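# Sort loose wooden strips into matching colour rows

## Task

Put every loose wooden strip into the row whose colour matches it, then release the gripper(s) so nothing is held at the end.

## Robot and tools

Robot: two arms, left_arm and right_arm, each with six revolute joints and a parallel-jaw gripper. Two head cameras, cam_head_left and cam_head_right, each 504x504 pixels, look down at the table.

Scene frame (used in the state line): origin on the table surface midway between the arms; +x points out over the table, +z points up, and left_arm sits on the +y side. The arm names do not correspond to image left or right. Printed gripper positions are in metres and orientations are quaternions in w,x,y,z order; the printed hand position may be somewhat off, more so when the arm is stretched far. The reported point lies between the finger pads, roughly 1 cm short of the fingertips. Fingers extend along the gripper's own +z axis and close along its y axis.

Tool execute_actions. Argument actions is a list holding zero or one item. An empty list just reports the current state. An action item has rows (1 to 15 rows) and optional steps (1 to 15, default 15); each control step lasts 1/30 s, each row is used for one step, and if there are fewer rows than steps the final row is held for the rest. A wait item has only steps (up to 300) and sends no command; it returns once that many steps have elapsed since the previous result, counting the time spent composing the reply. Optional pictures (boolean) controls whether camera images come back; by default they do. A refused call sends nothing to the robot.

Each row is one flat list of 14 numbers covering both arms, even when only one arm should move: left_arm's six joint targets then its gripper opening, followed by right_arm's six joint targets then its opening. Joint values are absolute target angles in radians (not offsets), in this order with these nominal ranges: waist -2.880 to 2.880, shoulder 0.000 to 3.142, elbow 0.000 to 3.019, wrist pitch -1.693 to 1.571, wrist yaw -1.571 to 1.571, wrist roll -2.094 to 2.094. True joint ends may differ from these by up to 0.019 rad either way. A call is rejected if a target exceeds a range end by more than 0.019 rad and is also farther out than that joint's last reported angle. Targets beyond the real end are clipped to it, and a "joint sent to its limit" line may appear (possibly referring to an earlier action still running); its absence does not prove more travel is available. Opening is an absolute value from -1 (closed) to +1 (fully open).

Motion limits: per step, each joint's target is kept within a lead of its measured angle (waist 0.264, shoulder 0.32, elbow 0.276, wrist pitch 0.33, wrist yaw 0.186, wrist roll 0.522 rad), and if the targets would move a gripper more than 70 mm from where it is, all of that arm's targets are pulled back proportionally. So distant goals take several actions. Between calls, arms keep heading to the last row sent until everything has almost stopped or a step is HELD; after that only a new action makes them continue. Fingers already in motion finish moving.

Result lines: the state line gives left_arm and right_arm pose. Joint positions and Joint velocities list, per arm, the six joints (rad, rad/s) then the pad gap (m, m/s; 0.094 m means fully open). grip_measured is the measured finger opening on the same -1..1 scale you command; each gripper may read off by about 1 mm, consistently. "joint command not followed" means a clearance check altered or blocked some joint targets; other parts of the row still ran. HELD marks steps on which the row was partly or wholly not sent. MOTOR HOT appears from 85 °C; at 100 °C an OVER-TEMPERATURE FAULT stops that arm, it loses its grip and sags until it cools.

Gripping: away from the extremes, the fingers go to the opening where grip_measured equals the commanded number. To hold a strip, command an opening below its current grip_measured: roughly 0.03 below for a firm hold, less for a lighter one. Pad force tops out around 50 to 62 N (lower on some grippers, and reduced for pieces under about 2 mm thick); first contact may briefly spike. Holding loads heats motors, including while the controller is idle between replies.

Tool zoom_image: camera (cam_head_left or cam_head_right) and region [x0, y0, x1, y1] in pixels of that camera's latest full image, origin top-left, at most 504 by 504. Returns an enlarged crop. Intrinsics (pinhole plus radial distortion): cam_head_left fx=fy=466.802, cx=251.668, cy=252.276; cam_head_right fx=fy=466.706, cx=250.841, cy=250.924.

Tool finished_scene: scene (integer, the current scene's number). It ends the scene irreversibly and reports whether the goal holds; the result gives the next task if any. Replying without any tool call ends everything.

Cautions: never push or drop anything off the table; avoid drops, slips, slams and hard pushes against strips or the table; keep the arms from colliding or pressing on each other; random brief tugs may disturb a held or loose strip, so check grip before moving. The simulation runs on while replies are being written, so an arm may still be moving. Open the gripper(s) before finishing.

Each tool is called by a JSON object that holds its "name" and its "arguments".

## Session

{"name": "execute_actions", "arguments": {"actions": []}}

Scene clock: 0.00 s of 5700.00 s.
left_arm: end_effector_position=(+0.0947, +0.4951, +0.1367) grip_measured=+1.000 end_effector_quat_wxyz=(-0.026, -0.112, +0.870, +0.479) | right_arm: end_effector_position=(+0.2332, -0.0834, +0.2376) grip_measured=+1.000 end_effector_quat_wxyz=(+0.002, +0.355, +0.935, +0.003)
Joint positions: left_arm=[ 0.581  0.617  0.336 -0.935 -0.957  0.351  0.094] | right_arm=[ 0.917  1.257  1.183 -1.489  0.002  1.692  0.094]
Joint velocities: left_arm=[-0.005 -0.015 -0.032 -0.007 -0.037  0.022  0.   ] | right_arm=[ 0.005 -0.015 -0.007 -0.007 -0.007  0.022  0.   ]
Motor temperatures (°C, as the motors report them): left_arm=[23 23 26 23 25 22] | right_arm=[23 24 29 24 26 23]

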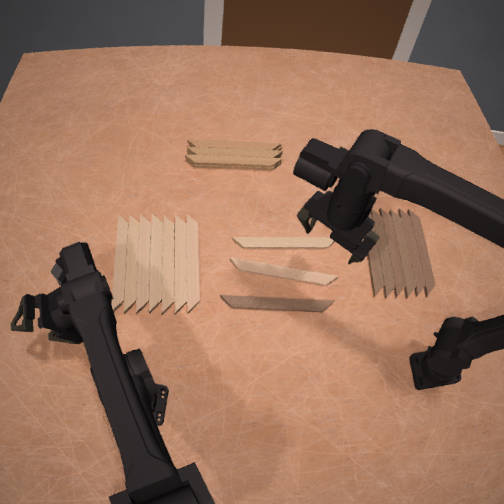

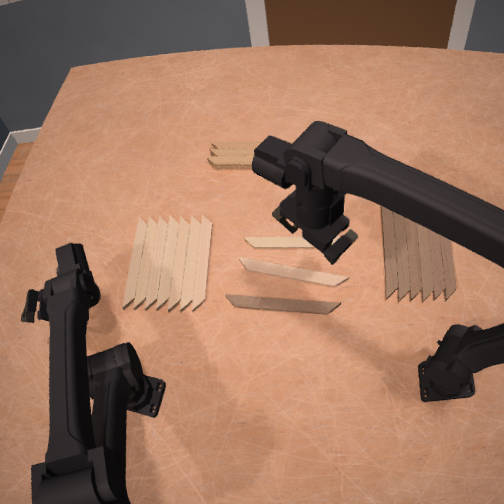

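{"name": "execute_actions", "arguments": {"actions": [{"rows":[[0.3,1.3,1.0,-1.2,0,0.79,0.1,-0.8,1.1,1.1,-1.3,0,0,1]]}], "pictures": false}}

{"name": "execute_actions", "arguments": {"actions": [{"rows":[[-0.722,1.5,1.0,-1.05,0,0.79,0.1,-0.8,1.1,1.1,-1.3,0,0,1]]}], "pictures": false}}

{"name": "execute_actions", "arguments": {"actions": [{"rows":[[-0.722,1.59,0.96,-0.93,0,0.79,0.1,-0.8,1.1,1.1,-1.3,0,0,1]]}], "pictures": false}}

{"name": "execute_actions", "arguments": {"actions": [{"steps":15}]}}

{"name": "zoom_image", "arguments": {"camera": "cam_head_right", "region": [200,200,380,340]}}

Scene clock: 8.63 s of 5700.00 s.
left_arm: end_effector_position=(+0.3543, +0.3473, +0.1428) grip_measured=+0.103 end_effector_quat_wxyz=(+0.026, +0.295, +0.955, +0.015) | right_arm: end_effector_position=(+0.3916, -0.3651, +0.2588) grip_measured=+1.000 end_effector_quat_wxyz=(+0.121, +0.277, +0.952, +0.039)
Joint positions: left_arm=[ 0.304  1.321  0.985 -1.173 -0.005  0.742  0.052] | right_arm=[-0.027  1.113  1.104 -1.307 -0.001  0.589  0.094]
Joint velocities: left_arm=[-0.015 -0.171  0.164 -0.051  0.051  0.212 -0.   ] | right_arm=[-2.173 -0.005 -0.007  0.002  0.037 -2.205  0.   ]
Motor temperatures (°C, as the motors report them): left_arm=[23 23 28 23 25 22] | right_arm=[23 24 30 24 26 23]
Steps of this call (steps 1 to 90: nothing new was sent; then 5.13 s passed at rest; steps 91 to 105: all 15 steps of this action). Readings (joint positions):
91: left_arm=[0.566 0.634 0.353 -0.973 -0.901 0.393] | right_arm=[0.904 1.249 1.173 -1.464 -0.004 1.635]
92: left_arm=[0.520 0.682 0.387 -1.032 -0.834 0.443] | right_arm=[0.872 1.231 1.153 -1.417 -0.007 1.562]
94: left_arm=[0.416 0.818 0.480 -1.102 -0.702 0.525] | right_arm=[0.763 1.191 1.119 -1.364 -0.007 1.419]
98: left_arm=[0.320 1.119 0.711 -1.160 -0.423 0.636] | right_arm=[0.489 1.132 1.105 -1.323 -0.004 1.125]
105: the state above

Scene clock: 9.13 s of 5700.00 s.
left_arm: end_effector_position=(+0.3052, +0.0602, +0.0791) grip_measured=+0.103 end_effector_quat_wxyz=(-0.004, +0.645, +0.764, +0.001) | right_arm: end_effector_position=(+0.2874, -0.6262, +0.2585) grip_measured=+1.000 end_effector_quat_wxyz=(+0.118, +0.398, +0.909, -0.048)
Joint positions: left_arm=[-0.476  1.501  0.986 -1.064 -0.003  0.765  0.052] | right_arm=[-0.828  1.113  1.103 -1.305  0.004  0.046  0.094]
Joint velocities: left_arm=[-1.88  -0.005 -0.007  0.022  0.139  0.022 -0.001] | right_arm=[ 0.142 -0.015 -0.037 -0.007 -0.066 -0.139  0.   ]
Motor temperatures (°C, as the motors report them): left_arm=[23 23 28 23 25 22] | right_arm=[23 24 30 24 26 23]
Steps of this call (steps 1 to 15: all 15 steps of this action). Readings (joint positions):
1: left_arm=[0.292 1.322 0.986 -1.164 -0.008 0.745] | right_arm=[-0.102 1.113 1.104 -1.307 -0.001 0.512]
2: left_arm=[0.267 1.329 0.986 -1.146 -0.010 0.747] | right_arm=[-0.176 1.113 1.104 -1.306 -0.001 0.437]
4: left_arm=[0.182 1.368 0.986 -1.116 -0.010 0.751] | right_arm=[-0.324 1.113 1.104 -1.306 -0.001 0.315]
8: left_arm=[-0.037 1.458 0.986 -1.080 -0.007 0.758] | right_arm=[-0.620 1.113 1.104 -1.306 -0.000 0.165]
15: the state above

Scene clock: 9.63 s of 5700.00 s.
left_arm: end_effector_position=(+0.2433, -0.0165, +0.0353) grip_measured=+0.103 end_effector_quat_wxyz=(-0.004, +0.738, +0.675, -0.001) | right_arm: end_effector_position=(+0.2914, -0.6213, +0.2575) grip_measured=+1.000 end_effector_quat_wxyz=(+0.117, +0.375, +0.918, -0.047)
Joint positions: left_arm=[-0.722  1.588  0.952 -0.943  0.002  0.778  0.052] | right_arm=[-0.811  1.113  1.101 -1.305  0.002  0.012  0.094]
Joint velocities: left_arm=[ 0.005 -0.024  0.007 -0.017 -0.007 -0.037  0.   ] | right_arm=[-0.015  0.005 -0.017  0.012 -0.007 -0.022  0.   ]
Motor temperatures (°C, as the motors report them): left_arm=[23 23 28 23 25 22] | right_arm=[23 24 30 24 26 23]
Steps of this call (steps 1 to 15: all 15 steps of this action). Readings (joint positions):
1: left_arm=[-0.539 1.503 0.984 -1.049 -0.003 0.766] | right_arm=[-0.823 1.113 1.103 -1.305 0.003 0.039]
2: left_arm=[-0.600 1.510 0.982 -1.020 -0.002 0.767] | right_arm=[-0.818 1.113 1.102 -1.305 0.002 0.033]
4: left_arm=[-0.704 1.537 0.981 -0.969 0.002 0.772] | right_arm=[-0.812 1.113 1.101 -1.305 0.002 0.025]
8: left_arm=[-0.767 1.584 0.963 -0.944 0.005 0.777] | right_arm=[-0.811 1.113 1.101 -1.305 0.002 0.017]
15: the state above

Scene clock: 10.13 s of 5700.00 s.
left_arm: end_effector_position=(+0.2434, -0.0164, +0.0353) grip_measured=+0.103 end_effector_quat_wxyz=(-0.004, +0.738, +0.675, -0.001) | right_arm: end_effector_position=(+0.2914, -0.6213, +0.2575) grip_measured=+1.000 end_effector_quat_wxyz=(+0.117, +0.374, +0.919, -0.047)
Joint positions: left_arm=[-0.721  1.588  0.952 -0.943  0.002  0.778  0.052] | right_arm=[-0.811  1.113  1.101 -1.305  0.002  0.011  0.094]
Joint velocities: left_arm=[ 0.005 -0.015 -0.007 -0.002 -0.022  0.022 -0.001] | right_arm=[-0.024 -0.005 -0.012  0.007 -0.007  0.037  0.   ]
Motor temperatures (°C, as the motors report them): left_arm=[23 23 28 23 25 22] | right_arm=[23 24 30 24 26 23]
Steps of this call (steps 1 to 15: the robot went on to your last target). Readings (joint positions):
1: left_arm=[-0.721 1.588 0.952 -0.943 0.002 0.778] | right_arm=[-0.811 1.113 1.101 -1.305 0.002 0.012]
2: left_arm=[-0.721 1.588 0.952 -0.943 0.002 0.778] | right_arm=[-0.811 1.113 1.101 -1.305 0.002 0.012]
4: left_arm=[-0.721 1.588 0.952 -0.943 0.002 0.778] | right_arm=[-0.811 1.113 1.101 -1.305 0.002 0.012]
8: left_arm=[-0.721 1.588 0.952 -0.943 0.002 0.778] | right_arm=[-0.811 1.113 1.101 -1.305 0.002 0.011]
15: the state above
All arms were judged still, so your last target was given up. Only a new action makes them travel on or press farther. Fingers that are still opening or closing keep moving.

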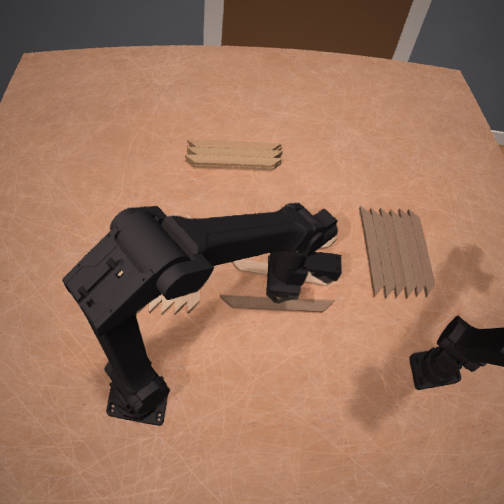

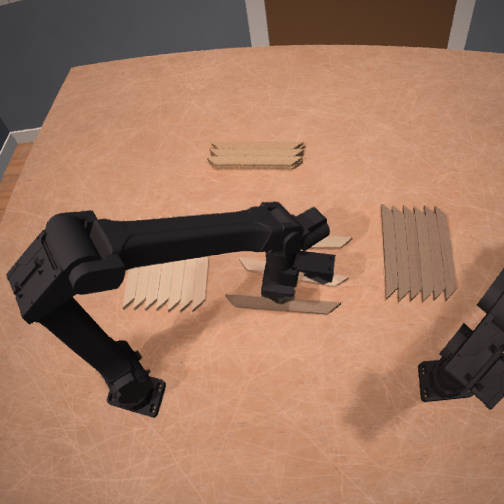

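Region (200, 200, 380, 340) of cam_head_right's 504x504 image, scaled by 2.800, with more detail than that image has.

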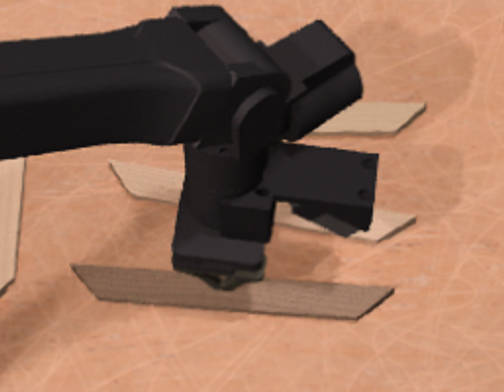

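{"name": "execute_actions", "arguments": {"actions": [{"rows":[[-0.775,1.545,0.895,-0.92,0,0.72,0.2,-0.8,1.1,1.1,-1.3,0,0,1]]}]}}

{"name": "zoom_image", "arguments": {"camera": "cam_head_right", "region": [130,130,380,340]}}

Scene clock: 14.03 s of 5700.00 s.
left_arm: end_effector_position=(+0.2120, -0.0107, +0.0287) grip_measured=+0.197 end_effector_quat_wxyz=(-0.013, +0.742, +0.671, +0.001) | right_arm: end_effector_position=(+0.2914, -0.6213, +0.2575) grip_measured=+1.000 end_effector_quat_wxyz=(+0.117, +0.374, +0.919, -0.047)
Joint positions: left_arm=[-0.777  1.555  0.889 -0.931 -0.     0.734  0.056] | right_arm=[-0.811  1.113  1.101 -1.305  0.002  0.011  0.094]
Joint velocities: left_arm=[-0.005  0.005  0.012 -0.002 -0.007 -0.022 -0.   ] | right_arm=[-0.005 -0.005  0.012  0.007 -0.022 -0.139  0.   ]
Motor temperatures (°C, as the motors report them): left_arm=[23 23 28 23 25 22] | right_arm=[23 24 31 24 26 23]
Steps of this call (steps 1 to 90: nothing new was sent; then 0.40 s passed at rest; steps 91 to 105: all 15 steps of this action). Readings (joint positions):
91: left_arm=[-0.725 1.585 0.946 -0.938 0.000 0.770] | right_arm=[-0.811 1.113 1.101 -1.305 0.002 0.011]
92: left_arm=[-0.731 1.578 0.933 -0.932 -0.000 0.762] | right_arm=[-0.811 1.113 1.101 -1.305 0.002 0.011]
94: left_arm=[-0.752 1.562 0.905 -0.931 -0.000 0.751] | right_arm=[-0.811 1.113 1.101 -1.305 0.002 0.011]
98: left_arm=[-0.777 1.555 0.889 -0.931 -0.000 0.741] | right_arm=[-0.811 1.113 1.101 -1.305 0.002 0.011]
105: the state above

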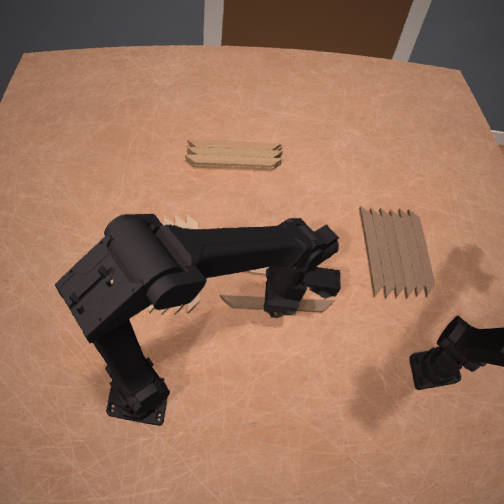

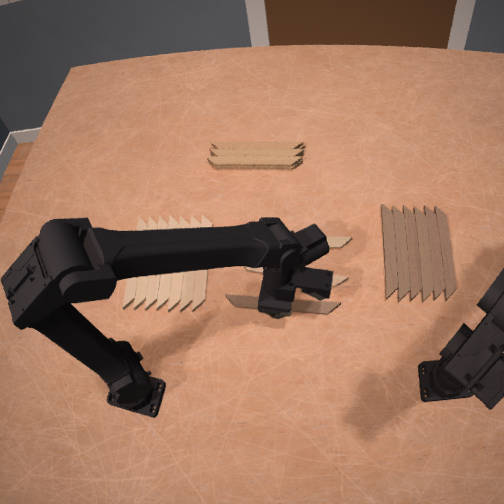

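Region (130, 130, 380, 340) of cam_head_right's 504x504 image, scaled by 2.016, with more detail than that image has; it fills the top 423 rows of this view, and the rest is white.

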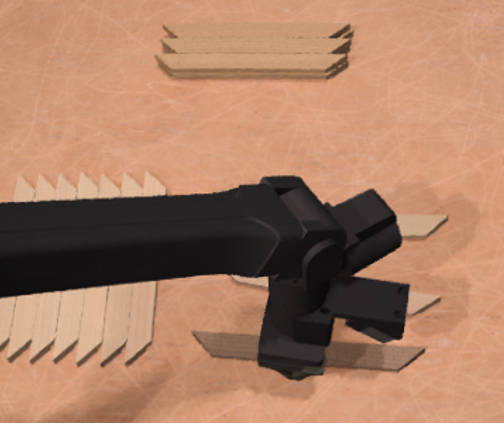

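{"name": "execute_actions", "arguments": {"actions": [{"rows":[[-0.775,1.595,0.89,-0.865,0,0.72,0.2,-0.8,1.1,1.1,-1.3,0,0,1]],"steps":12}], "pictures": false}}

{"name": "execute_actions", "arguments": {"actions": [{"rows":[[-0.775,1.595,0.89,-0.865,0,0.72,-0.47,-0.8,1.1,1.1,-1.3,0,0,1]],"steps":12}], "pictures": false}}

{"name": "execute_actions", "arguments": {"actions": [{"rows":[[-0.775,1.6,1.15,-1.1,0,0.72,-0.47,-0.8,1.1,1.1,-1.3,0,0,1]],"steps":10}], "pictures": false}}

{"name": "execute_actions", "arguments": {"actions": [{"rows":[[-0.81,2.0,1.64,-1.19,0,-0.98,-0.47,-0.8,1.1,1.1,-1.3,0,0,1]]}], "pictures": false}}

{"name": "execute_actions", "arguments": {"actions": [{"steps":25}]}}

Scene clock: 22.83 s of 5700.00 s.
left_arm: end_effector_position=(+0.2178, -0.0185, +0.0193) grip_measured=+0.197 end_effector_quat_wxyz=(+0.000, +0.741, +0.672, +0.000) | right_arm: end_effector_position=(+0.2914, -0.6213, +0.2575) grip_measured=+1.000 end_effector_quat_wxyz=(+0.117, +0.374, +0.919, -0.047)
Joint positions: left_arm=[-0.777  1.58   0.889 -0.879 -0.     0.732  0.056] | right_arm=[-0.811  1.113  1.101 -1.305  0.002  0.011  0.094]
Joint velocities: left_arm=[ 0.005 -0.015  0.022 -0.012 -0.022  0.037 -0.   ] | right_arm=[ 0.015 -0.005  0.002  0.002  0.022  0.007  0.   ]
Motor temperatures (°C, as the motors report them): left_arm=[23 23 28 23 25 22] | right_arm=[23 24 31 24 26 23]
Steps of this call (steps 1 to 15: the robot went on to your last target; steps 16 to 90: nothing new was sent; then 5.40 s passed at rest; steps 91 to 102: all 12 steps of this action). Readings (joint positions):
91: left_arm=[-0.777 1.556 0.889 -0.922 -0.000 0.733] | right_arm=[-0.811 1.113 1.101 -1.305 0.002 0.011]
92: left_arm=[-0.777 1.559 0.889 -0.907 -0.000 0.733] | right_arm=[-0.811 1.113 1.101 -1.305 0.002 0.011]
94: left_arm=[-0.777 1.568 0.889 -0.887 -0.000 0.733] | right_arm=[-0.811 1.113 1.101 -1.305 0.002 0.011]
98: left_arm=[-0.777 1.580 0.889 -0.880 -0.000 0.732] | right_arm=[-0.811 1.113 1.101 -1.305 0.002 0.011]
102: the state above

Scene clock: 23.23 s of 5700.00 s.
left_arm: end_effector_position=(+0.2178, -0.0186, +0.0193) grip_measured=-0.432 end_effector_quat_wxyz=(+0.001, +0.741, +0.672, +0.000) | right_arm: end_effector_position=(+0.2914, -0.6213, +0.2575) grip_measured=+1.000 end_effector_quat_wxyz=(+0.117, +0.374, +0.919, -0.047)
Joint positions: left_arm=[-0.777  1.58   0.889 -0.879 -0.     0.732  0.027] | right_arm=[-0.811  1.113  1.101 -1.305  0.002  0.011  0.094]
Joint velocities: left_arm=[-0.015 -0.024 -0.002 -0.002 -0.007 -0.022 -0.001] | right_arm=[-0.005 -0.034  0.007 -0.002  0.066  0.007  0.   ]
Motor temperatures (°C, as the motors report them): left_arm=[23 23 28 23 25 22] | right_arm=[23 24 31 24 26 23]
Steps of this call (steps 1 to 12: all 12 steps of this action). Readings (joint positions):
1: left_arm=[-0.777 1.580 0.889 -0.879 -0.000 0.732] | right_arm=[-0.811 1.113 1.101 -1.305 0.002 0.011]
2: left_arm=[-0.777 1.580 0.889 -0.879 -0.000 0.732] | right_arm=[-0.811 1.113 1.101 -1.305 0.002 0.011]
4: left_arm=[-0.777 1.580 0.889 -0.879 -0.000 0.732] | right_arm=[-0.811 1.113 1.101 -1.305 0.002 0.011]
8: left_arm=[-0.777 1.580 0.889 -0.879 -0.000 0.732] | right_arm=[-0.811 1.113 1.101 -1.305 0.002 0.011]
12: the state above

Scene clock: 23.57 s of 5700.00 s.
left_arm: end_effector_position=(+0.2577, -0.0729, +0.0971) grip_measured=-0.432 end_effector_quat_wxyz=(+0.025, +0.740, +0.672, -0.002) | right_arm: end_effector_position=(+0.2914, -0.6213, +0.2575) grip_measured=+1.000 end_effector_quat_wxyz=(+0.117, +0.374, +0.919, -0.047)
Joint positions: left_arm=[-0.777  1.593  1.146 -1.073 -0.     0.731  0.027] | right_arm=[-0.811  1.113  1.101 -1.305  0.002  0.011  0.094]
Joint velocities: left_arm=[-0.005 -0.044  0.002 -0.042  0.037  0.022 -0.001] | right_arm=[-0.005 -0.015  0.012  0.002 -0.037 -0.007  0.   ]
Motor temperatures (°C, as the motors report them): left_arm=[23 23 28 23 25 22] | right_arm=[23 24 31 24 26 23]
Steps of this call (steps 1 to 10: all 10 steps of this action). Readings (joint positions):
1: left_arm=[-0.777 1.582 0.905 -0.911 -0.000 0.732] | right_arm=[-0.811 1.113 1.101 -1.305 0.002 0.011]
2: left_arm=[-0.777 1.590 0.935 -0.966 -0.000 0.732] | right_arm=[-0.811 1.113 1.101 -1.305 0.002 0.011]
4: left_arm=[-0.777 1.600 1.013 -1.036 -0.000 0.732] | right_arm=[-0.811 1.113 1.101 -1.305 0.002 0.011]
8: left_arm=[-0.777 1.597 1.134 -1.072 -0.000 0.731] | right_arm=[-0.811 1.113 1.101 -1.305 0.002 0.011]
10: the state above

Scene clock: 24.07 s of 5700.00 s.
left_arm: end_effector_position=(+0.3267, -0.1959, +0.0475) grip_measured=-0.433 end_effector_quat_wxyz=(-0.003, +0.211, +0.977, +0.003) | right_arm: end_effector_position=(+0.2914, -0.6213, +0.2575) grip_measured=+1.000 end_effector_quat_wxyz=(+0.117, +0.374, +0.919, -0.047)
Joint positions: left_arm=[-0.806  2.015  1.611 -1.175 -0.    -0.54   0.027] | right_arm=[-0.811  1.113  1.101 -1.305  0.002  0.011  0.094]
Joint velocities: left_arm=[-0.005 -0.083 -0.017 -0.022 -0.051 -2.762 -0.   ] | right_arm=[-0.015  0.005  0.017  0.007  0.051  0.007  0.   ]
Motor temperatures (°C, as the motors report them): left_arm=[23 23 28 23 25 22] | right_arm=[23 24 31 24 26 23]
Steps of this call (steps 1 to 15: all 15 steps of this action). Readings (joint positions):
1: left_arm=[-0.778 1.608 1.164 -1.096 -0.000 0.678] | right_arm=[-0.811 1.113 1.101 -1.305 0.002 0.011]
2: left_arm=[-0.780 1.643 1.207 -1.128 -0.000 0.611] | right_arm=[-0.811 1.113 1.101 -1.305 0.002 0.011]
4: left_arm=[-0.785 1.751 1.320 -1.152 -0.000 0.485] | right_arm=[-0.811 1.113 1.101 -1.305 0.002 0.011]
8: left_arm=[-0.797 1.970 1.564 -1.166 -0.000 0.141] | right_arm=[-0.811 1.113 1.101 -1.305 0.002 0.011]
15: the state above

Scene clock: 24.90 s of 5700.00 s.
left_arm: end_effector_position=(+0.3266, -0.1956, +0.0497) grip_measured=-0.433 end_effector_quat_wxyz=(-0.001, +0.000, +1.000, +0.002) | right_arm: end_effector_position=(+0.2914, -0.6213, +0.2575) grip_measured=+1.000 end_effector_quat_wxyz=(+0.117, +0.374, +0.919, -0.047)
Joint positions: left_arm=[-0.806  2.011  1.611 -1.177 -0.    -0.966  0.027] | right_arm=[-0.811  1.113  1.101 -1.305  0.002  0.011  0.094]
Joint velocities: left_arm=[ 0.005 -0.005 -0.012  0.002  0.007 -0.081 -0.001] | right_arm=[ 0.015 -0.015  0.007  0.007  0.007  0.037  0.   ]
Motor temperatures (°C, as the motors report them): left_arm=[23 23 29 23 25 22] | right_arm=[23 24 31 24 26 23]
Steps of this call (steps 1 to 25: the robot went on to your last target). Readings (joint positions):
1: left_arm=[-0.806 2.012 1.611 -1.175 -0.000 -0.626] | right_arm=[-0.811 1.113 1.101 -1.305 0.002 0.011]
2: left_arm=[-0.806 2.011 1.611 -1.176 -0.000 -0.695] | right_arm=[-0.811 1.113 1.101 -1.305 0.002 0.011]
4: left_arm=[-0.806 2.011 1.611 -1.176 -0.000 -0.794] | right_arm=[-0.811 1.113 1.101 -1.305 0.002 0.011]
8: left_arm=[-0.806 2.011 1.611 -1.177 -0.000 -0.897] | right_arm=[-0.811 1.113 1.101 -1.305 0.002 0.011]
25: the state above

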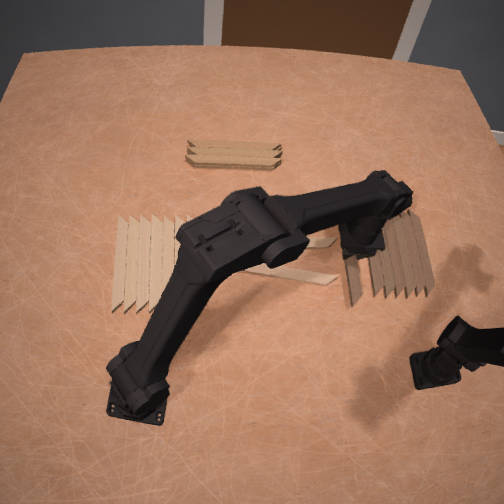

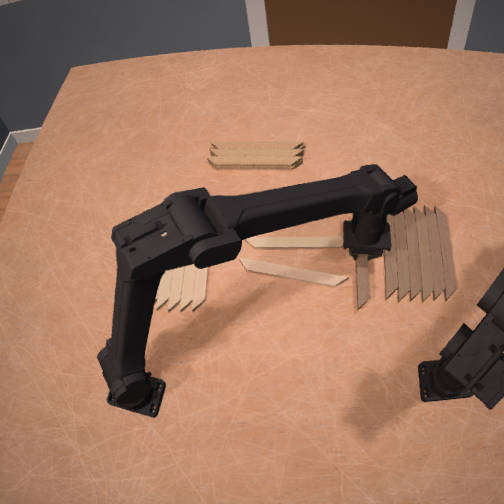

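{"name": "execute_actions", "arguments": {"actions": [{"rows":[[-0.775,2.125,1.76,-1.18,0,-0.96,-0.47,-0.8,1.1,1.1,-1.3,0,0,1]]}]}}

{"name": "zoom_image", "arguments": {"camera": "cam_head_right", "region": [320,180,480,320]}}

Scene clock: 27.70 s of 5700.00 s.
left_arm: end_effector_position=(+0.3631, -0.2151, +0.0332) grip_measured=-0.433 end_effector_quat_wxyz=(+0.002, -0.017, +1.000, -0.004) | right_arm: end_effector_position=(+0.2914, -0.6213, +0.2575) grip_measured=+1.000 end_effector_quat_wxyz=(+0.117, +0.374, +0.919, -0.047)
Joint positions: left_arm=[-0.775  2.112  1.733 -1.184  0.002 -0.97   0.027] | right_arm=[-0.811  1.113  1.101 -1.305  0.002  0.011  0.094]
Joint velocities: left_arm=[-0.015 -0.005 -0.002 -0.002 -0.037 -0.037 -0.001] | right_arm=[-0.015 -0.005  0.012 -0.012 -0.051 -0.007  0.   ]
Motor temperatures (°C, as the motors report them): left_arm=[23 24 29 23 25 22] | right_arm=[23 24 31 24 26 23]
Steps of this call (steps 1 to 30: the robot went on to your last target; steps 31 to 69: nothing new was sent; steps 70 to 84: all 15 steps of this action). Readings (joint positions):
70: left_arm=[-0.807 2.022 1.613 -1.200 0.002 -0.970] | right_arm=[-0.811 1.113 1.101 -1.305 0.002 0.011]
71: left_arm=[-0.806 2.040 1.645 -1.201 0.002 -0.970] | right_arm=[-0.811 1.113 1.101 -1.305 0.002 0.011]
73: left_arm=[-0.798 2.081 1.710 -1.192 0.002 -0.970] | right_arm=[-0.811 1.113 1.101 -1.305 0.002 0.011]
77: left_arm=[-0.782 2.108 1.733 -1.184 0.002 -0.970] | right_arm=[-0.811 1.113 1.101 -1.305 0.002 0.011]
84: the state above

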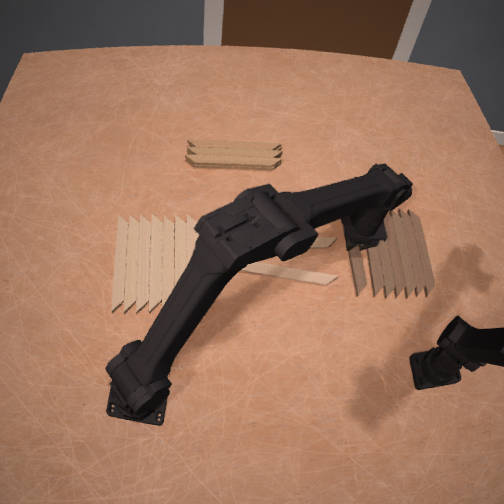

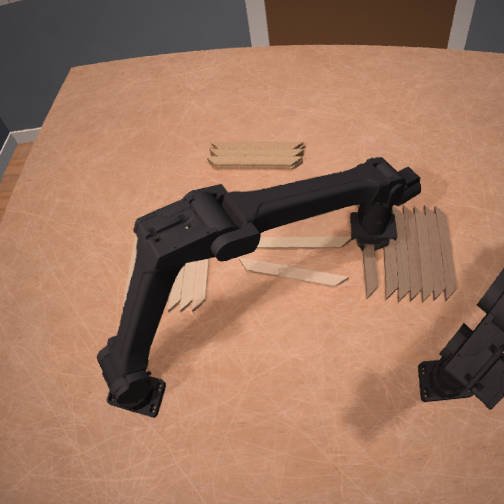

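Region (320, 180, 480, 320) of cam_head_right's 504x504 image, scaled by 3.150, with more detail than that image has; it fills the top 441 rows of this view, and the rest is white.

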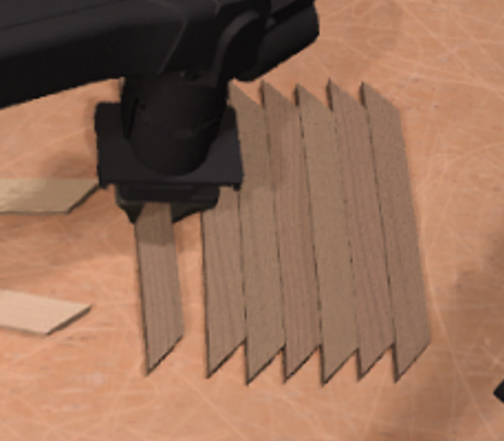

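{"name": "execute_actions", "arguments": {"actions": [{"rows":[[-0.795,2.135,1.75,-1.18,0,-0.96,-0.47,-0.8,1.1,1.1,-1.3,0,0,1]],"steps":10}], "pictures": false}}

{"name": "execute_actions", "arguments": {"actions": [{"rows":[[-0.795,2.135,1.75,-1.18,0,-0.96,-0.2,-0.8,1.1,1.1,-1.3,0,0,1]],"steps":8}], "pictures": false}}

{"name": "execute_actions", "arguments": {"actions": [{"rows":[[-0.795,2.03,1.76,-1.22,0,-0.96,-0.2,-0.8,1.1,1.1,-1.3,0,0,1]],"steps":8}], "pictures": false}}

{"name": "execute_actions", "arguments": {"actions": [{"rows":[[-0.63,1.68,1.11,-0.98,0,1.01,0.2,-0.8,1.1,1.1,-1.3,0,0,1]]}], "pictures": false}}

{"name": "execute_actions", "arguments": {"actions": [{"steps":28}]}}

{"name": "zoom_image", "arguments": {"camera": "cam_head_right", "region": [200,200,400,340]}}

Scene clock: 38.23 s of 5700.00 s.
left_arm: end_effector_position=(+0.3559, -0.2204, +0.0332) grip_measured=-0.433 end_effector_quat_wxyz=(+0.002, -0.010, +1.000, -0.004) | right_arm: end_effector_position=(+0.2914, -0.6213, +0.2575) grip_measured=+1.000 end_effector_quat_wxyz=(+0.117, +0.374, +0.919, -0.047)
Joint positions: left_arm=[-0.789  2.112  1.733 -1.184  0.002 -0.97   0.027] | right_arm=[-0.811  1.113  1.101 -1.305  0.002  0.011  0.094]
Joint velocities: left_arm=[-0.044 -0.005 -0.027 -0.012  0.007 -0.007 -0.003] | right_arm=[-0.024  0.005 -0.002 -0.002  0.022  0.037  0.   ]
Motor temperatures (°C, as the motors report them): left_arm=[23 24 30 23 25 22] | right_arm=[23 24 32 24 26 23]
Steps of this call (steps 1 to 15: the robot went on to your last target; steps 16 to 90: nothing new was sent; then 7.20 s passed at rest; steps 91 to 100: all 10 steps of this action). Readings (joint positions):
91: left_arm=[-0.776 2.112 1.733 -1.184 0.002 -0.970] | right_arm=[-0.811 1.113 1.101 -1.305 0.002 0.011]
92: left_arm=[-0.777 2.112 1.733 -1.184 0.002 -0.970] | right_arm=[-0.811 1.113 1.101 -1.305 0.002 0.011]
94: left_arm=[-0.780 2.112 1.733 -1.184 0.002 -0.970] | right_arm=[-0.811 1.113 1.101 -1.305 0.002 0.011]
98: left_arm=[-0.787 2.112 1.733 -1.184 0.002 -0.970] | right_arm=[-0.811 1.113 1.101 -1.305 0.002 0.011]
100: the state above

Scene clock: 38.50 s of 5700.00 s.
left_arm: end_effector_position=(+0.3555, -0.2206, +0.0332) grip_measured=-0.203 end_effector_quat_wxyz=(+0.002, -0.009, +1.000, -0.004) | right_arm: end_effector_position=(+0.2914, -0.6213, +0.2575) grip_measured=+1.000 end_effector_quat_wxyz=(+0.117, +0.374, +0.919, -0.047)
Joint positions: left_arm=[-0.79   2.112  1.733 -1.184  0.002 -0.969  0.037] | right_arm=[-0.811  1.113  1.101 -1.305  0.002  0.011  0.094]
Joint velocities: left_arm=[-0.005 -0.005  0.017 -0.012 -0.007 -0.007 -0.   ] | right_arm=[-0.005  0.015 -0.002 -0.017  0.051 -0.007  0.   ]
Motor temperatures (°C, as the motors report them): left_arm=[23 24 30 23 25 22] | right_arm=[23 24 32 24 26 23]
Steps of this call (steps 1 to 8: all 8 steps of this action). Readings (joint positions):
1: left_arm=[-0.790 2.112 1.733 -1.184 0.002 -0.969] | right_arm=[-0.811 1.113 1.101 -1.305 0.002 0.011]
2: left_arm=[-0.790 2.112 1.733 -1.184 0.002 -0.969] | right_arm=[-0.811 1.113 1.101 -1.305 0.002 0.011]
4: left_arm=[-0.790 2.112 1.733 -1.184 0.002 -0.969] | right_arm=[-0.811 1.113 1.101 -1.305 0.002 0.011]
8: the state above

Scene clock: 38.77 s of 5700.00 s.
left_arm: end_effector_position=(+0.3554, -0.2205, +0.0752) grip_measured=-0.203 end_effector_quat_wxyz=(+0.015, -0.009, +1.000, -0.023) | right_arm: end_effector_position=(+0.2914, -0.6213, +0.2575) grip_measured=+1.000 end_effector_quat_wxyz=(+0.117, +0.374, +0.919, -0.047)
Joint positions: left_arm=[-0.79   2.042  1.733 -1.206  0.002 -0.969  0.037] | right_arm=[-0.811  1.113  1.101 -1.305  0.002  0.011  0.094]
Joint velocities: left_arm=[-0.015 -0.308  0.002  0.012  0.037  0.007  0.   ] | right_arm=[-0.005  0.015 -0.042  0.017 -0.022  0.007  0.   ]
Motor temperatures (°C, as the motors report them): left_arm=[23 24 30 23 25 22] | right_arm=[23 24 32 24 26 23]
Steps of this call (steps 1 to 8: all 8 steps of this action). Readings (joint positions):
1: left_arm=[-0.790 2.107 1.733 -1.187 0.002 -0.969] | right_arm=[-0.811 1.113 1.101 -1.305 0.002 0.011]
2: left_arm=[-0.790 2.104 1.733 -1.195 0.002 -0.969] | right_arm=[-0.811 1.113 1.101 -1.305 0.002 0.011]
4: left_arm=[-0.790 2.086 1.733 -1.204 0.002 -0.969] | right_arm=[-0.811 1.113 1.101 -1.305 0.002 0.011]
8: the state above

Scene clock: 39.27 s of 5700.00 s.
left_arm: end_effector_position=(+0.3074, -0.0162, +0.0498) grip_measured=+0.198 end_effector_quat_wxyz=(-0.002, +0.448, +0.894, +0.002) | right_arm: end_effector_position=(+0.2914, -0.6213, +0.2575) grip_measured=+1.000 end_effector_quat_wxyz=(+0.117, +0.374, +0.919, -0.047)
Joint positions: left_arm=[-0.611  1.663  1.094 -1.007 -0.002  0.157  0.056] | right_arm=[-0.811  1.113  1.101 -1.305  0.002  0.011  0.094]
Joint velocities: left_arm=[-0.093  0.259 -0.002  0.09  -0.007  2.821  0.001] | right_arm=[-0.015 -0.005  0.007 -0.007  0.022  0.051  0.   ]
Motor temperatures (°C, as the motors report them): left_arm=[23 24 30 23 25 22] | right_arm=[23 24 32 24 26 23]
Steps of this call (steps 1 to 15: all 15 steps of this action). Readings (joint positions):
1: left_arm=[-0.785 2.021 1.712 -1.180 0.002 -0.931] | right_arm=[-0.811 1.113 1.101 -1.305 0.002 0.011]
2: left_arm=[-0.781 1.985 1.663 -1.140 0.003 -0.882] | right_arm=[-0.811 1.113 1.101 -1.305 0.002 0.011]
4: left_arm=[-0.755 1.898 1.551 -1.088 0.003 -0.776] | right_arm=[-0.811 1.113 1.101 -1.305 0.002 0.011]
8: left_arm=[-0.669 1.709 1.296 -1.023 0.001 -0.509] | right_arm=[-0.811 1.113 1.101 -1.305 0.002 0.011]
15: the state above

Scene clock: 40.20 s of 5700.00 s.
left_arm: end_effector_position=(+0.3046, -0.0220, +0.0441) grip_measured=+0.198 end_effector_quat_wxyz=(-0.003, +0.777, +0.629, +0.001) | right_arm: end_effector_position=(+0.2914, -0.6213, +0.2575) grip_measured=+1.000 end_effector_quat_wxyz=(+0.117, +0.374, +0.919, -0.047)
Joint positions: left_arm=[-0.625  1.676  1.094 -0.994 -0.002  0.995  0.056] | right_arm=[-0.811  1.113  1.101 -1.305  0.002  0.011  0.094]
Joint velocities: left_arm=[-0.015 -0.015  0.027 -0.002 -0.095  0.022  0.001] | right_arm=[-0.005 -0.015  0.007 -0.012  0.022 -0.095  0.   ]
Motor temperatures (°C, as the motors report them): left_arm=[23 24 30 23 25 22] | right_arm=[23 24 32 24 26 23]
Steps of this call (steps 1 to 28: the robot went on to your last target). Readings (joint positions):
1: left_arm=[-0.615 1.671 1.094 -1.004 -0.002 0.255] | right_arm=[-0.811 1.113 1.101 -1.305 0.002 0.011]
2: left_arm=[-0.618 1.675 1.094 -0.999 -0.002 0.353] | right_arm=[-0.811 1.113 1.101 -1.305 0.002 0.011]
4: left_arm=[-0.623 1.676 1.094 -0.996 -0.002 0.550] | right_arm=[-0.811 1.113 1.101 -1.305 0.002 0.011]
8: left_arm=[-0.625 1.676 1.094 -0.994 -0.002 0.815] | right_arm=[-0.811 1.113 1.101 -1.305 0.002 0.011]
28: the state above

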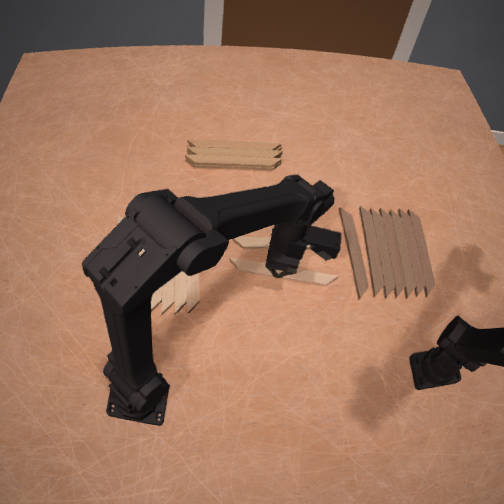

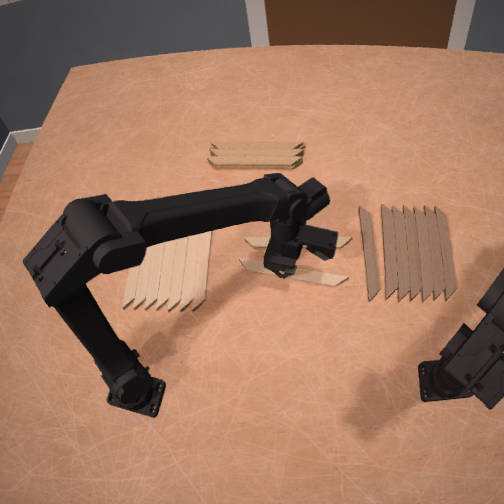

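Region (200, 200, 400, 340) of cam_head_right's 504x504 image, scaled by 2.520, with more detail than that image has; it fills the top 353 rows of this view, and the rest is white.

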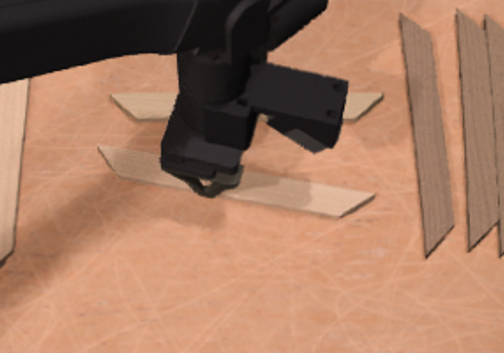

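{"name": "execute_actions", "arguments": {"actions": [{"rows":[[-0.655,1.68,1.1,-0.98,0,0.97,0.2,-0.8,1.1,1.1,-1.3,0,0,1]],"steps":8}], "pictures": false}}

{"name": "execute_actions", "arguments": {"actions": [{"rows":[[-0.655,1.735,1.075,-0.91,0,0.97,0.2,-0.8,1.1,1.1,-1.3,0,0,1]]}], "pictures": false}}

{"name": "execute_actions", "arguments": {"actions": [{"rows":[[-0.655,1.735,1.075,-0.91,0,0.97,-0.47,-0.8,1.1,1.1,-1.3,0,0,1]],"steps":12}], "pictures": false}}

{"name": "execute_actions", "arguments": {"actions": [{"rows":[[-0.655,1.55,1.05,-1.05,0,0.97,-0.47,-0.8,1.1,1.1,-1.3,0,0,1]],"steps":8}], "pictures": false}}

{"name": "execute_actions", "arguments": {"actions": [{"rows":[[-0.30,1.52,0.91,-0.95,0,-0.48,-0.47,-0.8,1.1,1.1,-1.3,0,0,1]]}], "pictures": false}}

{"name": "execute_actions", "arguments": {"actions": [{"steps":10}], "pictures": false}}

{"name": "execute_actions", "arguments": {"actions": [{"rows":[[-0.30,1.555,0.875,-0.88,0,-0.48,-0.47,-0.8,1.1,1.1,-1.3,0,0,1]]}]}}

Scene clock: 47.03 s of 5700.00 s.
left_arm: end_effector_position=(+0.2962, -0.0302, +0.0441) grip_measured=+0.198 end_effector_quat_wxyz=(-0.003, +0.782, +0.623, +0.001) | right_arm: end_effector_position=(+0.2914, -0.6213, +0.2575) grip_measured=+1.000 end_effector_quat_wxyz=(+0.117, +0.374, +0.919, -0.047)
Joint positions: left_arm=[-0.651  1.676  1.094 -0.994 -0.002  0.985  0.056] | right_arm=[-0.811  1.113  1.101 -1.305  0.002  0.011  0.094]
Joint velocities: left_arm=[-0.054 -0.015 -0.002  0.007 -0.007 -0.051  0.001] | right_arm=[-0.015  0.005 -0.007 -0.017 -0.051  0.007  0.   ]
Motor temperatures (°C, as the motors report them): left_arm=[23 24 30 23 25 22] | right_arm=[23 24 32 24 26 23]
Steps of this call (steps 1 to 30: the robot went on to your last target; steps 31 to 90: nothing new was sent; then 3.57 s passed at rest; steps 91 to 98: all 8 steps of this action). Readings (joint positions):
91: left_arm=[-0.626 1.676 1.094 -0.994 -0.002 0.995] | right_arm=[-0.811 1.113 1.101 -1.305 0.002 0.011]
92: left_arm=[-0.629 1.676 1.094 -0.994 -0.002 0.992] | right_arm=[-0.811 1.113 1.101 -1.305 0.002 0.011]
94: left_arm=[-0.638 1.676 1.094 -0.994 -0.002 0.989] | right_arm=[-0.811 1.113 1.101 -1.305 0.002 0.011]
98: the state above

Scene clock: 47.53 s of 5700.00 s.
left_arm: end_effector_position=(+0.3000, -0.0350, +0.0211) grip_measured=+0.198 end_effector_quat_wxyz=(+0.005, +0.782, +0.624, +0.001) | right_arm: end_effector_position=(+0.2914, -0.6213, +0.2575) grip_measured=+1.000 end_effector_quat_wxyz=(+0.117, +0.374, +0.919, -0.047)
Joint positions: left_arm=[-0.652  1.717  1.077 -0.921 -0.001  0.982  0.056] | right_arm=[-0.811  1.113  1.101 -1.305  0.002  0.011  0.094]
Joint velocities: left_arm=[ 0.005  0.005  0.002  0.012 -0.081 -0.007 -0.   ] | right_arm=[ 0.005  0.005 -0.012 -0.012 -0.007 -0.007  0.   ]
Motor temperatures (°C, as the motors report them): left_arm=[23 24 30 23 25 22] | right_arm=[23 24 32 24 26 23]
Steps of this call (steps 1 to 15: all 15 steps of this action). Readings (joint positions):
1: left_arm=[-0.652 1.678 1.091 -0.981 -0.002 0.985] | right_arm=[-0.811 1.113 1.101 -1.305 0.002 0.011]
2: left_arm=[-0.652 1.682 1.088 -0.959 -0.002 0.984] | right_arm=[-0.811 1.113 1.101 -1.305 0.002 0.011]
4: left_arm=[-0.652 1.696 1.084 -0.935 -0.002 0.984] | right_arm=[-0.811 1.113 1.101 -1.305 0.002 0.011]
8: left_arm=[-0.652 1.718 1.077 -0.924 -0.002 0.983] | right_arm=[-0.811 1.113 1.101 -1.305 0.002 0.011]
15: the state above

Scene clock: 47.93 s of 5700.00 s.
left_arm: end_effector_position=(+0.3001, -0.0350, +0.0210) grip_measured=-0.432 end_effector_quat_wxyz=(+0.005, +0.781, +0.624, +0.001) | right_arm: end_effector_position=(+0.2914, -0.6213, +0.2575) grip_measured=+1.000 end_effector_quat_wxyz=(+0.117, +0.374, +0.919, -0.047)
Joint positions: left_arm=[-0.652  1.717  1.077 -0.92  -0.002  0.981  0.027] | right_arm=[-0.811  1.113  1.101 -1.305  0.002  0.011  0.094]
Joint velocities: left_arm=[-0.024 -0.005 -0.002 -0.007  0.007 -0.007 -0.001] | right_arm=[-0.005 -0.015 -0.017 -0.017  0.007 -0.037  0.   ]
Motor temperatures (°C, as the motors report them): left_arm=[23 24 30 23 25 22] | right_arm=[23 24 32 24 26 23]
Steps of this call (steps 1 to 12: all 12 steps of this action). Readings (joint positions):
1: left_arm=[-0.652 1.717 1.077 -0.921 -0.001 0.982] | right_arm=[-0.811 1.113 1.101 -1.305 0.002 0.011]
2: left_arm=[-0.652 1.717 1.077 -0.921 -0.001 0.982] | right_arm=[-0.811 1.113 1.101 -1.305 0.002 0.011]
4: left_arm=[-0.652 1.717 1.077 -0.920 -0.002 0.981] | right_arm=[-0.811 1.113 1.101 -1.305 0.002 0.011]
8: left_arm=[-0.652 1.717 1.077 -0.920 -0.002 0.981] | right_arm=[-0.811 1.113 1.101 -1.305 0.002 0.011]
12: the state above

Scene clock: 48.20 s of 5700.00 s.
left_arm: end_effector_position=(+0.2776, -0.0113, +0.0840) grip_measured=-0.433 end_effector_quat_wxyz=(+0.019, +0.781, +0.624, +0.002) | right_arm: end_effector_position=(+0.2914, -0.6213, +0.2575) grip_measured=+1.000 end_effector_quat_wxyz=(+0.117, +0.374, +0.919, -0.047)
Joint positions: left_arm=[-0.652  1.532  1.036 -1.036 -0.002  0.981  0.027] | right_arm=[-0.811  1.113  1.101 -1.305  0.002  0.011  0.094]
Joint velocities: left_arm=[-0.024 -0.357 -0.032 -0.007  0.022 -0.051 -0.   ] | right_arm=[-0.005 -0.015  0.012 -0.022 -0.037 -0.037  0.   ]
Motor temperatures (°C, as the motors report them): left_arm=[23 24 30 23 25 22] | right_arm=[23 24 32 24 26 23]
Steps of this call (steps 1 to 8: all 8 steps of this action). Readings (joint positions):
1: left_arm=[-0.652 1.708 1.075 -0.937 -0.002 0.981] | right_arm=[-0.811 1.113 1.101 -1.305 0.002 0.011]
2: left_arm=[-0.652 1.688 1.065 -0.969 -0.002 0.981] | right_arm=[-0.811 1.113 1.101 -1.305 0.002 0.011]
4: left_arm=[-0.652 1.624 1.040 -1.017 -0.002 0.981] | right_arm=[-0.811 1.113 1.101 -1.305 0.002 0.011]
8: the state above

Scene clock: 48.70 s of 5700.00 s.
left_arm: end_effector_position=(+0.3325, +0.1322, +0.0484) grip_measured=-0.433 end_effector_quat_wxyz=(-0.001, +0.112, +0.994, +0.002) | right_arm: end_effector_position=(+0.2914, -0.6213, +0.2575) grip_measured=+1.000 end_effector_quat_wxyz=(+0.117, +0.374, +0.919, -0.047)
Joint positions: left_arm=[-0.28   1.512  0.904 -0.965 -0.003 -0.216  0.027] | right_arm=[-0.811  1.113  1.101 -1.305  0.002  0.011  0.094]
Joint velocities: left_arm=[-0.259 -0.005  0.002 -0.002  0.081 -1.692 -0.001] | right_arm=[-0.015 -0.024 -0.002 -0.012 -0.007 -0.037  0.   ]
Motor temperatures (°C, as the motors report them): left_arm=[23 24 30 23 25 22] | right_arm=[23 24 32 24 26 23]
Steps of this call (steps 1 to 15: all 15 steps of this action). Readings (joint positions):
1: left_arm=[-0.641 1.521 1.029 -1.027 0.005 0.936] | right_arm=[-0.811 1.113 1.101 -1.305 0.002 0.011]
2: left_arm=[-0.620 1.511 1.013 -1.011 0.008 0.878] | right_arm=[-0.811 1.113 1.101 -1.305 0.002 0.011]
4: left_arm=[-0.539 1.505 0.978 -0.993 0.009 0.762] | right_arm=[-0.811 1.113 1.101 -1.305 0.002 0.011]
8: left_arm=[-0.327 1.509 0.919 -0.969 -0.001 0.418] | right_arm=[-0.811 1.113 1.101 -1.305 0.002 0.011]
15: the state above

Scene clock: 49.03 s of 5700.00 s.
left_arm: end_effector_position=(+0.3293, +0.1253, +0.0484) grip_measured=-0.433 end_effector_quat_wxyz=(-0.001, +0.009, +1.000, +0.001) | right_arm: end_effector_position=(+0.2914, -0.6213, +0.2575) grip_measured=+1.000 end_effector_quat_wxyz=(+0.117, +0.374, +0.919, -0.047)
Joint positions: left_arm=[-0.299  1.512  0.904 -0.964 -0.001 -0.441  0.027] | right_arm=[-0.811  1.113  1.101 -1.305  0.002  0.011  0.094]
Joint velocities: left_arm=[ 0.005  0.005 -0.007 -0.007 -0.037 -0.168  0.   ] | right_arm=[-0.005 -0.005 -0.002 -0.017 -0.051 -0.022  0.   ]
Motor temperatures (°C, as the motors report them): left_arm=[23 24 30 23 25 22] | right_arm=[23 24 32 24 26 23]
Steps of this call (steps 1 to 10: the robot went on to your last target). Readings (joint positions):
1: left_arm=[-0.288 1.512 0.904 -0.964 -0.002 -0.267] | right_arm=[-0.811 1.113 1.101 -1.305 0.002 0.011]
2: left_arm=[-0.294 1.512 0.904 -0.964 -0.001 -0.307] | right_arm=[-0.811 1.113 1.101 -1.305 0.002 0.011]
4: left_arm=[-0.299 1.512 0.904 -0.964 -0.001 -0.365] | right_arm=[-0.811 1.113 1.101 -1.305 0.002 0.011]
8: left_arm=[-0.299 1.512 0.904 -0.964 -0.001 -0.426] | right_arm=[-0.811 1.113 1.101 -1.305 0.002 0.011]
10: the state above

Scene clock: 49.53 s of 5700.00 s.
left_arm: end_effector_position=(+0.3278, +0.1261, +0.0259) grip_measured=-0.433 end_effector_quat_wxyz=(+0.000, -0.004, +1.000, +0.001) | right_arm: end_effector_position=(+0.2914, -0.6213, +0.2575) grip_measured=+1.000 end_effector_quat_wxyz=(+0.117, +0.374, +0.919, -0.047)
Joint positions: left_arm=[-0.299  1.547  0.871 -0.895 -0.001 -0.466  0.027] | right_arm=[-0.811  1.113  1.101 -1.305  0.002  0.011  0.094]
Joint velocities: left_arm=[ 0.015 -0.005 -0.017 -0.012 -0.037 -0.022 -0.   ] | right_arm=[-0.005 -0.005 -0.002 -0.002  0.022 -0.066  0.   ]
Motor temperatures (°C, as the motors report them): left_arm=[23 24 30 23 25 22] | right_arm=[23 24 32 24 26 23]
Steps of this call (steps 1 to 15: all 15 steps of this action). Readings (joint positions):
1: left_arm=[-0.299 1.513 0.899 -0.951 -0.001 -0.446] | right_arm=[-0.811 1.113 1.101 -1.305 0.002 0.011]
2: left_arm=[-0.299 1.515 0.893 -0.928 -0.001 -0.450] | right_arm=[-0.811 1.113 1.101 -1.305 0.002 0.011]
4: left_arm=[-0.299 1.526 0.883 -0.904 -0.001 -0.456] | right_arm=[-0.811 1.113 1.101 -1.305 0.002 0.011]
8: left_arm=[-0.299 1.545 0.872 -0.896 -0.001 -0.463] | right_arm=[-0.811 1.113 1.101 -1.305 0.002 0.011]
15: the state above

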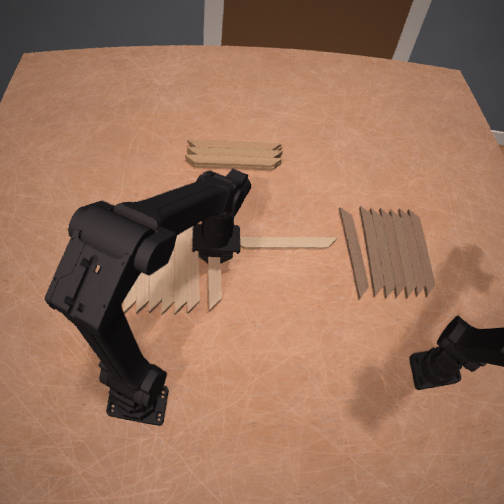

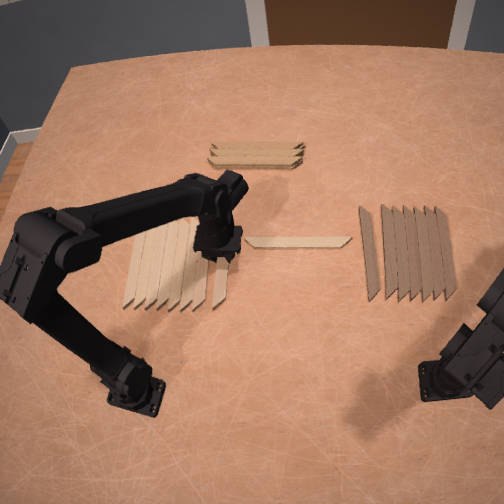

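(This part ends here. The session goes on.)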